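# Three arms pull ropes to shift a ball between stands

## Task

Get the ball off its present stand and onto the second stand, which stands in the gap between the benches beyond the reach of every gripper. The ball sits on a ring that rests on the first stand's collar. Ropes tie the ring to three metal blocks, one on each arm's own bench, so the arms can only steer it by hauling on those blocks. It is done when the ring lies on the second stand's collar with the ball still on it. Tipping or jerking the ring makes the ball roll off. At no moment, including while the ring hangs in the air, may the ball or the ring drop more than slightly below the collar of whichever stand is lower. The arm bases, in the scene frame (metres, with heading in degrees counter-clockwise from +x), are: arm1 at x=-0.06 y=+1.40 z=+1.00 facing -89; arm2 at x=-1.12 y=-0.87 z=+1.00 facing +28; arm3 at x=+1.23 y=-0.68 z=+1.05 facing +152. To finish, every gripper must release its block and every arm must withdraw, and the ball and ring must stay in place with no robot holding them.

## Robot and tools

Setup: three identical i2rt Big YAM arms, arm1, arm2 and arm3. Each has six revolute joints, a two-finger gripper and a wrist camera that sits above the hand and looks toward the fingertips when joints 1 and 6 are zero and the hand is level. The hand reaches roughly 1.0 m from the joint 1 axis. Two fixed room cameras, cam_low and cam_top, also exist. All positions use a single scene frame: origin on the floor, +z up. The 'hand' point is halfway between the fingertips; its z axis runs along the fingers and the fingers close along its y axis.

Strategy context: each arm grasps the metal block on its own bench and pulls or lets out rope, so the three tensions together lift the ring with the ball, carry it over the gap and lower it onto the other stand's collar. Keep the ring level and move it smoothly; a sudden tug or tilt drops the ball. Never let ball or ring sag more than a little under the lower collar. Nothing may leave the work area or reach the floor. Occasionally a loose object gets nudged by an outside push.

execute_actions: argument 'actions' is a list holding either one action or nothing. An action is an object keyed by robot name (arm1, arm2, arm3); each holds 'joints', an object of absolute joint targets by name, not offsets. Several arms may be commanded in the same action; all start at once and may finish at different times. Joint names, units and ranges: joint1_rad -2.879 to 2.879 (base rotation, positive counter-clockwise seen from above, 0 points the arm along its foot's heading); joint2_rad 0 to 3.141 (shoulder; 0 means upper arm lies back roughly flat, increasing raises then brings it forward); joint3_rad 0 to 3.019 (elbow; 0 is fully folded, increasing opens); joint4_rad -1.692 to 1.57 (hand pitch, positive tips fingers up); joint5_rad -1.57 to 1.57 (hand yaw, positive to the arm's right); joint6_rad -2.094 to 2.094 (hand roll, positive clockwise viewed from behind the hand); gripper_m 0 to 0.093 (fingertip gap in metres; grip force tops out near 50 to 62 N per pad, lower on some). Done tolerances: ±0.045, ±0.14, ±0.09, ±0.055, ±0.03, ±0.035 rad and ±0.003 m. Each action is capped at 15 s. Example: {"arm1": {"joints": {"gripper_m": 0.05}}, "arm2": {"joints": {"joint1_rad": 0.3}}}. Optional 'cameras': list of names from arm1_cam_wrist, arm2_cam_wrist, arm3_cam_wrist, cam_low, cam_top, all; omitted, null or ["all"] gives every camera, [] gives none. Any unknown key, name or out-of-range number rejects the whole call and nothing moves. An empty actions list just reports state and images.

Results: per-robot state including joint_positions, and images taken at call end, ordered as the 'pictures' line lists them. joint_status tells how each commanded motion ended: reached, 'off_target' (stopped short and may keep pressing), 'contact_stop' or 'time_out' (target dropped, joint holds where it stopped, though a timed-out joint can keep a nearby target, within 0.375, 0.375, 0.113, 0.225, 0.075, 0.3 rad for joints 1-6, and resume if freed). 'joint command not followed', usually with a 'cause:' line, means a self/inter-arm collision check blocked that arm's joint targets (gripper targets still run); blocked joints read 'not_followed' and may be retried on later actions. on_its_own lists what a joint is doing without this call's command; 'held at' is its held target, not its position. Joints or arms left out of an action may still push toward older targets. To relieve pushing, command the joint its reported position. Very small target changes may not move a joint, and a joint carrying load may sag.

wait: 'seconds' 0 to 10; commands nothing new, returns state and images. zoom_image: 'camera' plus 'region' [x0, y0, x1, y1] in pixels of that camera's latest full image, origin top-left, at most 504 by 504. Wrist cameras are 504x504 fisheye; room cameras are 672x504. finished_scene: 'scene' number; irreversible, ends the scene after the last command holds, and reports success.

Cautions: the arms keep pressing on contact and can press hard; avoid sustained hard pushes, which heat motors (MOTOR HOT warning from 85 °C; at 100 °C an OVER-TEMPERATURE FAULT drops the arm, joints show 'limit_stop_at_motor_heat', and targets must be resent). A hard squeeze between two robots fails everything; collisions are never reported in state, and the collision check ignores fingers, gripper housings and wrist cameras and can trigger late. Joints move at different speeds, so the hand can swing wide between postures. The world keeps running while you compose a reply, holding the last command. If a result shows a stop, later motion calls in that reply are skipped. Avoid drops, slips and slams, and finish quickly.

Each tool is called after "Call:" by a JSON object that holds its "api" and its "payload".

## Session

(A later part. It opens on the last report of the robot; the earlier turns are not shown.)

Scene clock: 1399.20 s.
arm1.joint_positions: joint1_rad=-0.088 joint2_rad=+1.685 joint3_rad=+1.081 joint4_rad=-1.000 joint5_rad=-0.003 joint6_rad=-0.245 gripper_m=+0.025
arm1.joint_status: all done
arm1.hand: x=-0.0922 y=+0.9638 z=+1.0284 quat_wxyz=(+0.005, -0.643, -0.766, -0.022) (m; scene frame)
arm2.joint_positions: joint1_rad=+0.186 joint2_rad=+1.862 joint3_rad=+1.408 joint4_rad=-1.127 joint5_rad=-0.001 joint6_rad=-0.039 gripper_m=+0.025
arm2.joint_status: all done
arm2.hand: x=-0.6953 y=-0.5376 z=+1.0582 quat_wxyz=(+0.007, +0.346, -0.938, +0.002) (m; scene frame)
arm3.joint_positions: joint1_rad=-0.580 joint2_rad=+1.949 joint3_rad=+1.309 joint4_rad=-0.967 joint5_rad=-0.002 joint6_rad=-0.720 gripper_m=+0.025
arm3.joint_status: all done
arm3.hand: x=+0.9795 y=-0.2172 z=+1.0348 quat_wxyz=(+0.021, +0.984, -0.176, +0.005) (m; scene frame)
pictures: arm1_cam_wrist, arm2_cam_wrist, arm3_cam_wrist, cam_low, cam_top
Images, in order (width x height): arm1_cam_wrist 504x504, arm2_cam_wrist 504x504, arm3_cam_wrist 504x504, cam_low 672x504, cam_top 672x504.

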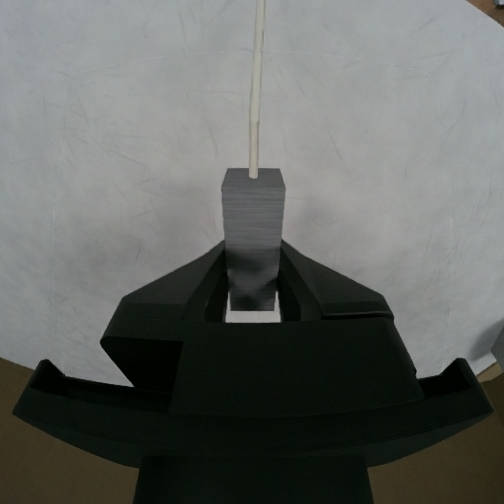

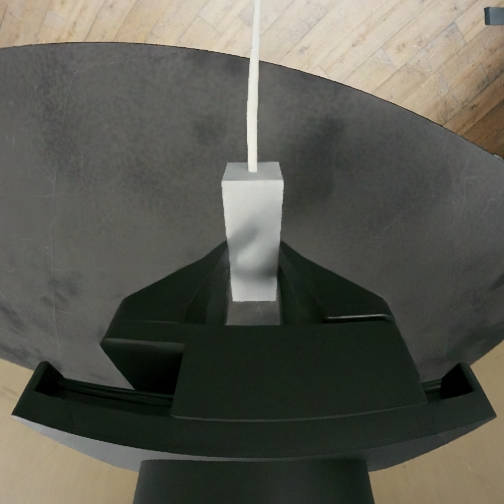

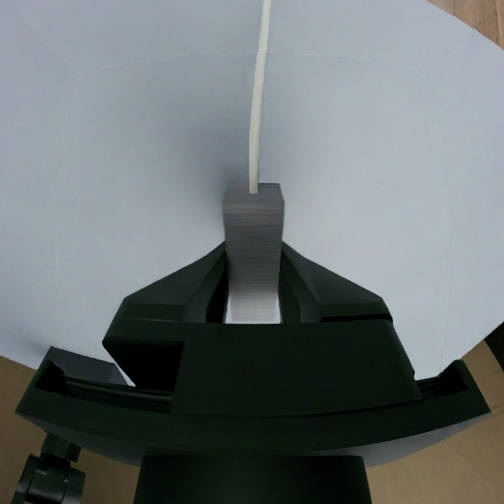

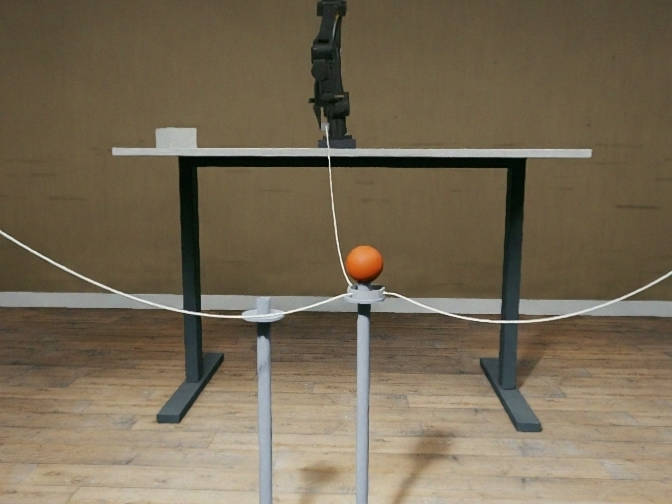

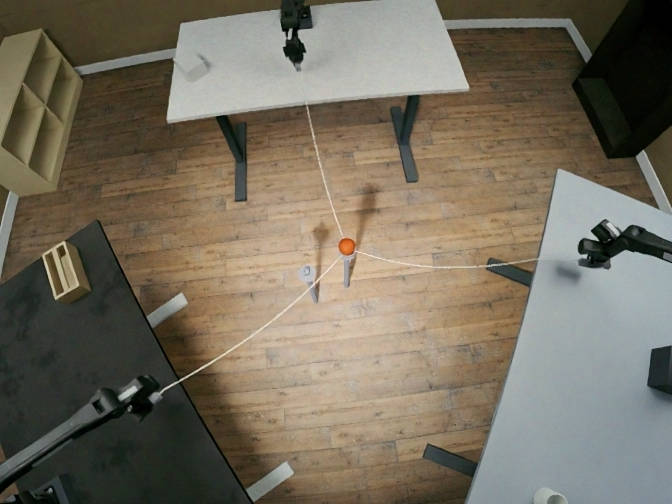

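Call:
{"api": "execute_actions", "payload": {"actions": [{"arm1":{"joints":{"joint2_rad":1.765,"joint3_rad":1.035,"joint4_rad":-0.790}},"arm2":{"joints":{"joint2_rad":1.957,"joint3_rad":1.362,"joint4_rad":-0.947}},"arm3":{"joints":{"joint2_rad":2.037,"joint3_rad":1.297,"joint4_rad":-0.786}}}], "cameras": ["cam_low"]}}

Scene clock: 1412.23 s.
arm1.joint_positions: joint1_rad=-0.088 joint2_rad=+1.781 joint3_rad=+1.025 joint4_rad=-0.806 joint5_rad=-0.003 joint6_rad=-0.245 gripper_m=+0.025
arm1.joint_status: all done
arm1.hand: x=-0.0919 y=+0.9562 z=+0.9703 quat_wxyz=(-0.006, -0.643, -0.766, -0.006) (m; scene frame)
arm2.joint_positions: joint1_rad=+0.186 joint2_rad=+1.968 joint3_rad=+1.364 joint4_rad=-0.956 joint5_rad=-0.001 joint6_rad=-0.039 gripper_m=+0.025
arm2.joint_status: all done
arm2.hand: x=-0.6861 y=-0.5305 z=+0.9886 quat_wxyz=(-0.004, +0.346, -0.938, -0.002) (m; scene frame)
arm3.joint_positions: joint1_rad=-0.580 joint2_rad=+2.043 joint3_rad=+1.285 joint4_rad=-0.798 joint5_rad=-0.002 joint6_rad=-0.720 gripper_m=+0.025
arm3.joint_status: all done
arm3.hand: x=+0.9723 y=-0.2059 z=+0.9795 quat_wxyz=(+0.001, +0.984, -0.176, -0.011) (m; scene frame)
pictures: cam_low
Images, in order (width x height): cam_low 672x504.

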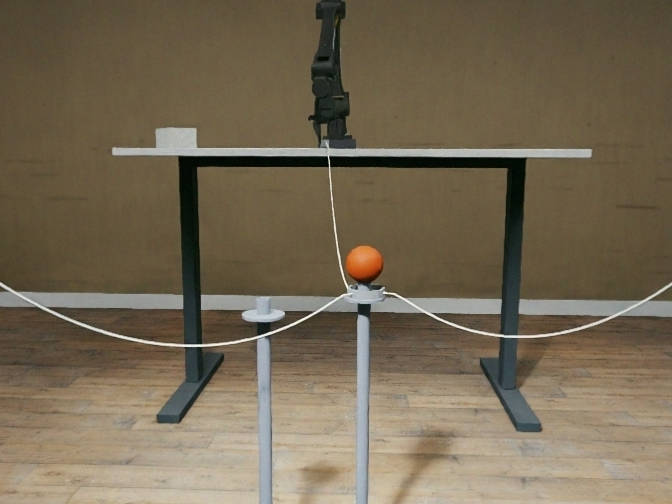

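Call:
{"api": "execute_actions", "payload": {"actions": [{"arm1":{"joints":{"joint2_rad":1.800}},"arm2":{"joints":{"joint2_rad":1.982}},"arm3":{"joints":{"joint2_rad":2.075}}}], "cameras": []}}

Scene clock: 1421.60 s.
arm1.joint_positions: joint1_rad=-0.088 joint2_rad=+1.793 joint3_rad=+1.025 joint4_rad=-0.806 joint5_rad=-0.003 joint6_rad=-0.245 gripper_m=+0.025
arm1.joint_status: all done
arm1.hand: x=-0.0917 y=+0.9582 z=+0.9651 quat_wxyz=(-0.003, -0.643, -0.765, -0.011) (m; scene frame)
arm2.joint_positions: joint1_rad=+0.186 joint2_rad=+1.968 joint3_rad=+1.364 joint4_rad=-0.956 joint5_rad=-0.001 joint6_rad=-0.039 gripper_m=+0.025
arm2.joint_status: all done
arm2.hand: x=-0.6861 y=-0.5305 z=+0.9886 quat_wxyz=(-0.004, +0.346, -0.938, -0.002) (m; scene frame)
arm3.joint_positions: joint1_rad=-0.580 joint2_rad=+2.062 joint3_rad=+1.285 joint4_rad=-0.795 joint5_rad=-0.001 joint6_rad=-0.721 gripper_m=+0.025
arm3.joint_status: all done
arm3.hand: x=+0.9739 y=-0.2088 z=+0.9699 quat_wxyz=(+0.007, +0.984, -0.176, -0.006) (m; scene frame)
pictures: none
No camera images: the call's "cameras" was empty. Leave "cameras" out to get every camera's image.

Call:
{"api": "execute_actions", "payload": {"actions": [{"arm1":{"joints":{"joint2_rad":1.793,"gripper_m":0.06}},"arm2":{"joints":{"joint2_rad":1.994}},"arm3":{"joints":{"joint2_rad":2.062,"gripper_m":0.06}}}], "cameras": ["arm1_cam_wrist","arm3_cam_wrist"]}}

Scene clock: 1428.27 s.
arm1.joint_positions: joint1_rad=-0.088 joint2_rad=+1.793 joint3_rad=+1.025 joint4_rad=-0.806 joint5_rad=-0.003 joint6_rad=-0.245 gripper_m=+0.060
arm1.joint_status: all done
arm1.hand: x=-0.0917 y=+0.9582 z=+0.9651 quat_wxyz=(-0.003, -0.643, -0.765, -0.011) (m; scene frame)
arm2.joint_positions: joint1_rad=+0.186 joint2_rad=+1.979 joint3_rad=+1.364 joint4_rad=-0.955 joint5_rad=-0.001 joint6_rad=-0.040 gripper_m=+0.025
arm2.joint_status: all done
arm2.hand: x=-0.6872 y=-0.5314 z=+0.9830 quat_wxyz=(+0.001, +0.346, -0.938, +0.000) (m; scene frame)
arm3.joint_positions: joint1_rad=-0.580 joint2_rad=+2.062 joint3_rad=+1.285 joint4_rad=-0.795 joint5_rad=-0.001 joint6_rad=-0.721 gripper_m=+0.060
arm3.joint_status: all done
arm3.hand: x=+0.9739 y=-0.2088 z=+0.9699 quat_wxyz=(+0.007, +0.984, -0.176, -0.006) (m; scene frame)
pictures: arm1_cam_wrist, arm3_cam_wrist
Images, in order (width x height): arm1_cam_wrist 504x504, arm3_cam_wrist 504x504.

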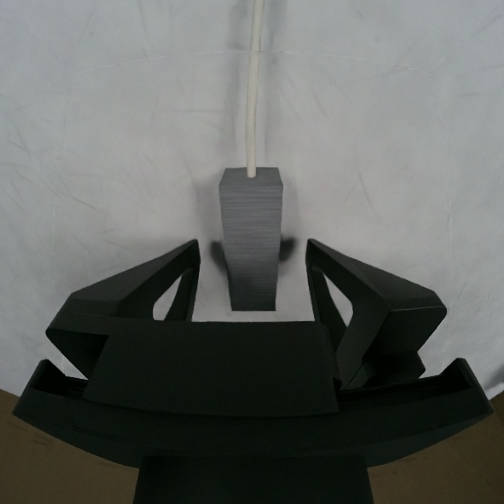

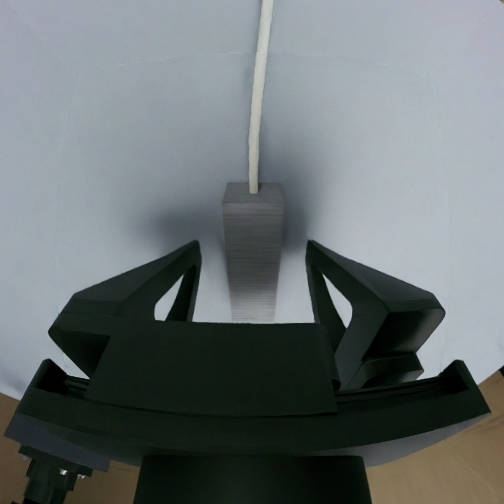

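Call:
{"api": "execute_actions", "payload": {"actions": [{"arm2":{"joints":{"joint2_rad":1.979,"gripper_m":0.06}}}], "cameras": ["arm2_cam_wrist"]}}

Call:
{"api": "execute_actions", "payload": {"actions": [{"arm1":{"joints":{"joint2_rad":1.25}},"arm2":{"joints":{"joint2_rad":1.45}},"arm3":{"joints":{"joint2_rad":1.52}}}]}}

Call:
{"api": "zoom_image", "payload": {"camera": "cam_low", "region": [310, 225, 410, 325]}}

Scene clock: 1444.17 s.
arm1.joint_positions: joint1_rad=-0.088 joint2_rad=+1.793 joint3_rad=+1.025 joint4_rad=-0.806 joint5_rad=-0.003 joint6_rad=-0.245 gripper_m=+0.060
arm1.joint_status: not commanded
arm1.hand: x=-0.0917 y=+0.9582 z=+0.9651 quat_wxyz=(-0.003, -0.643, -0.765, -0.011) (m; scene frame)
arm2.joint_positions: joint1_rad=+0.186 joint2_rad=+1.979 joint3_rad=+1.364 joint4_rad=-0.955 joint5_rad=-0.001 joint6_rad=-0.040 gripper_m=+0.060
arm2.joint_status: all done
arm2.hand: x=-0.6872 y=-0.5314 z=+0.9830 quat_wxyz=(+0.001, +0.346, -0.938, +0.000) (m; scene frame)
arm3.joint_positions: joint1_rad=-0.580 joint2_rad=+2.062 joint3_rad=+1.285 joint4_rad=-0.795 joint5_rad=-0.001 joint6_rad=-0.721 gripper_m=+0.060
arm3.joint_status: not commanded
arm3.hand: x=+0.9739 y=-0.2088 z=+0.9699 quat_wxyz=(+0.007, +0.984, -0.176, -0.006) (m; scene frame)
pictures: arm2_cam_wrist
Images, in order (width x height): arm2_cam_wrist 504x504.

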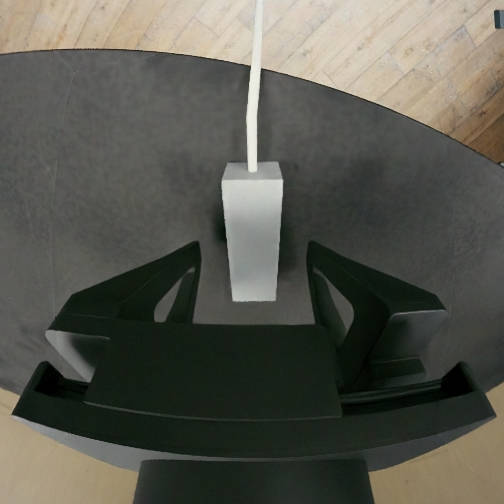

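Scene clock: 1445.70 s.
arm1.joint_positions: joint1_rad=-0.088 joint2_rad=+1.241 joint3_rad=+1.025 joint4_rad=-0.806 joint5_rad=-0.003 joint6_rad=-0.245 gripper_m=+0.060
arm1.joint_status: all done
arm1.hand: x=-0.0968 y=+0.9366 z=+1.2106 quat_wxyz=(-0.163, -0.621, -0.737, +0.211) (m; scene frame)
arm2.joint_positions: joint1_rad=+0.186 joint2_rad=+1.447 joint3_rad=+1.364 joint4_rad=-0.953 joint5_rad=-0.001 joint6_rad=-0.040 gripper_m=+0.060
arm2.joint_status: all done
arm2.hand: x=-0.6851 y=-0.5295 z=+1.2695 quat_wxyz=(-0.250, +0.334, -0.905, -0.082) (m; scene frame)
arm3.joint_positions: joint1_rad=-0.580 joint2_rad=+1.509 joint3_rad=+1.282 joint4_rad=-0.794 joint5_rad=-0.001 joint6_rad=-0.721 gripper_m=+0.060
arm3.joint_status: all done
arm3.hand: x=+0.9615 y=-0.1758 z=+1.2678 quat_wxyz=(-0.206, +0.947, -0.171, -0.175) (m; scene frame)
pictures: arm1_cam_wrist, arm2_cam_wrist, arm3_cam_wrist, cam_low, cam_top
Images, in order (width x height): arm1_cam_wrist 504x504, arm2_cam_wrist 504x504, arm3_cam_wrist 504x504, cam_low 672x504, cam_top 672x504.

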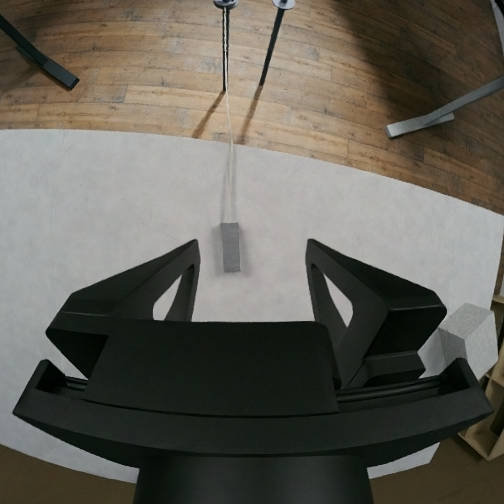

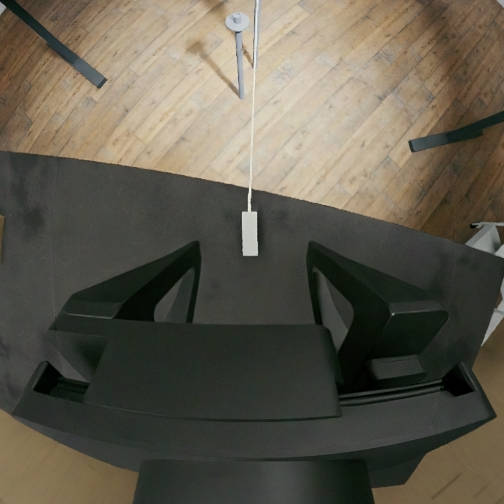

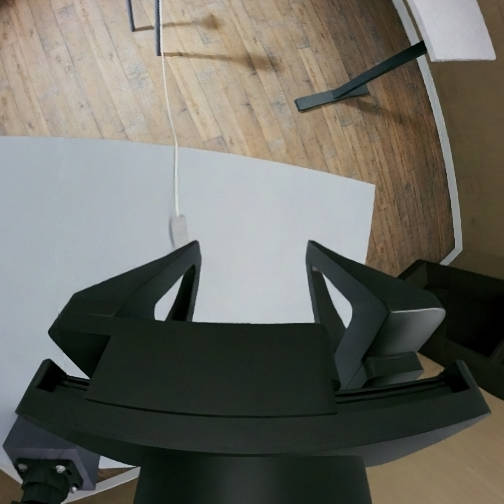

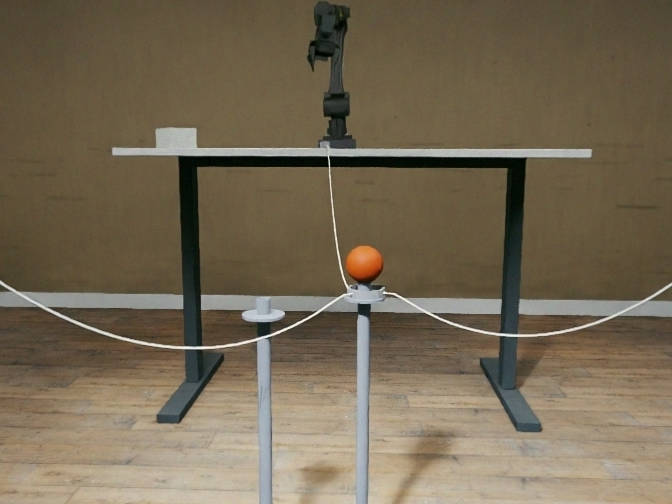

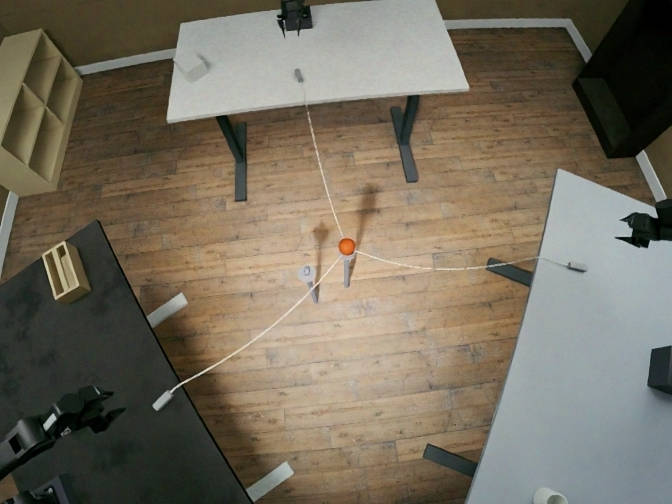

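Region (310, 225, 410, 325) of cam_low's 672x504 image, scaled by 5.040, with more detail than that image has.

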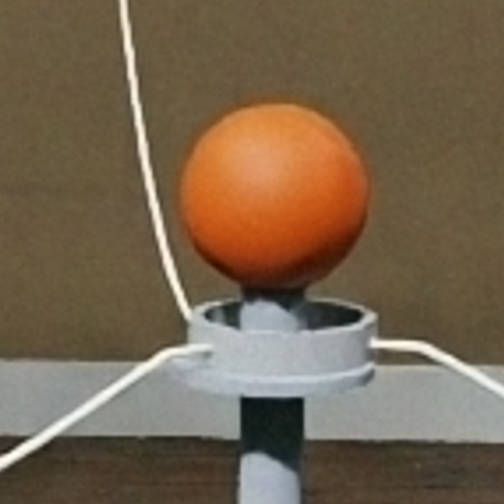

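Ball is on the second stand, the ring lies on its collar, and the arms are ~25–30 cm clear.

Call:
{"api": "finished_scene", "payload": {"scene": 1}}

The scene is finished: the task was done.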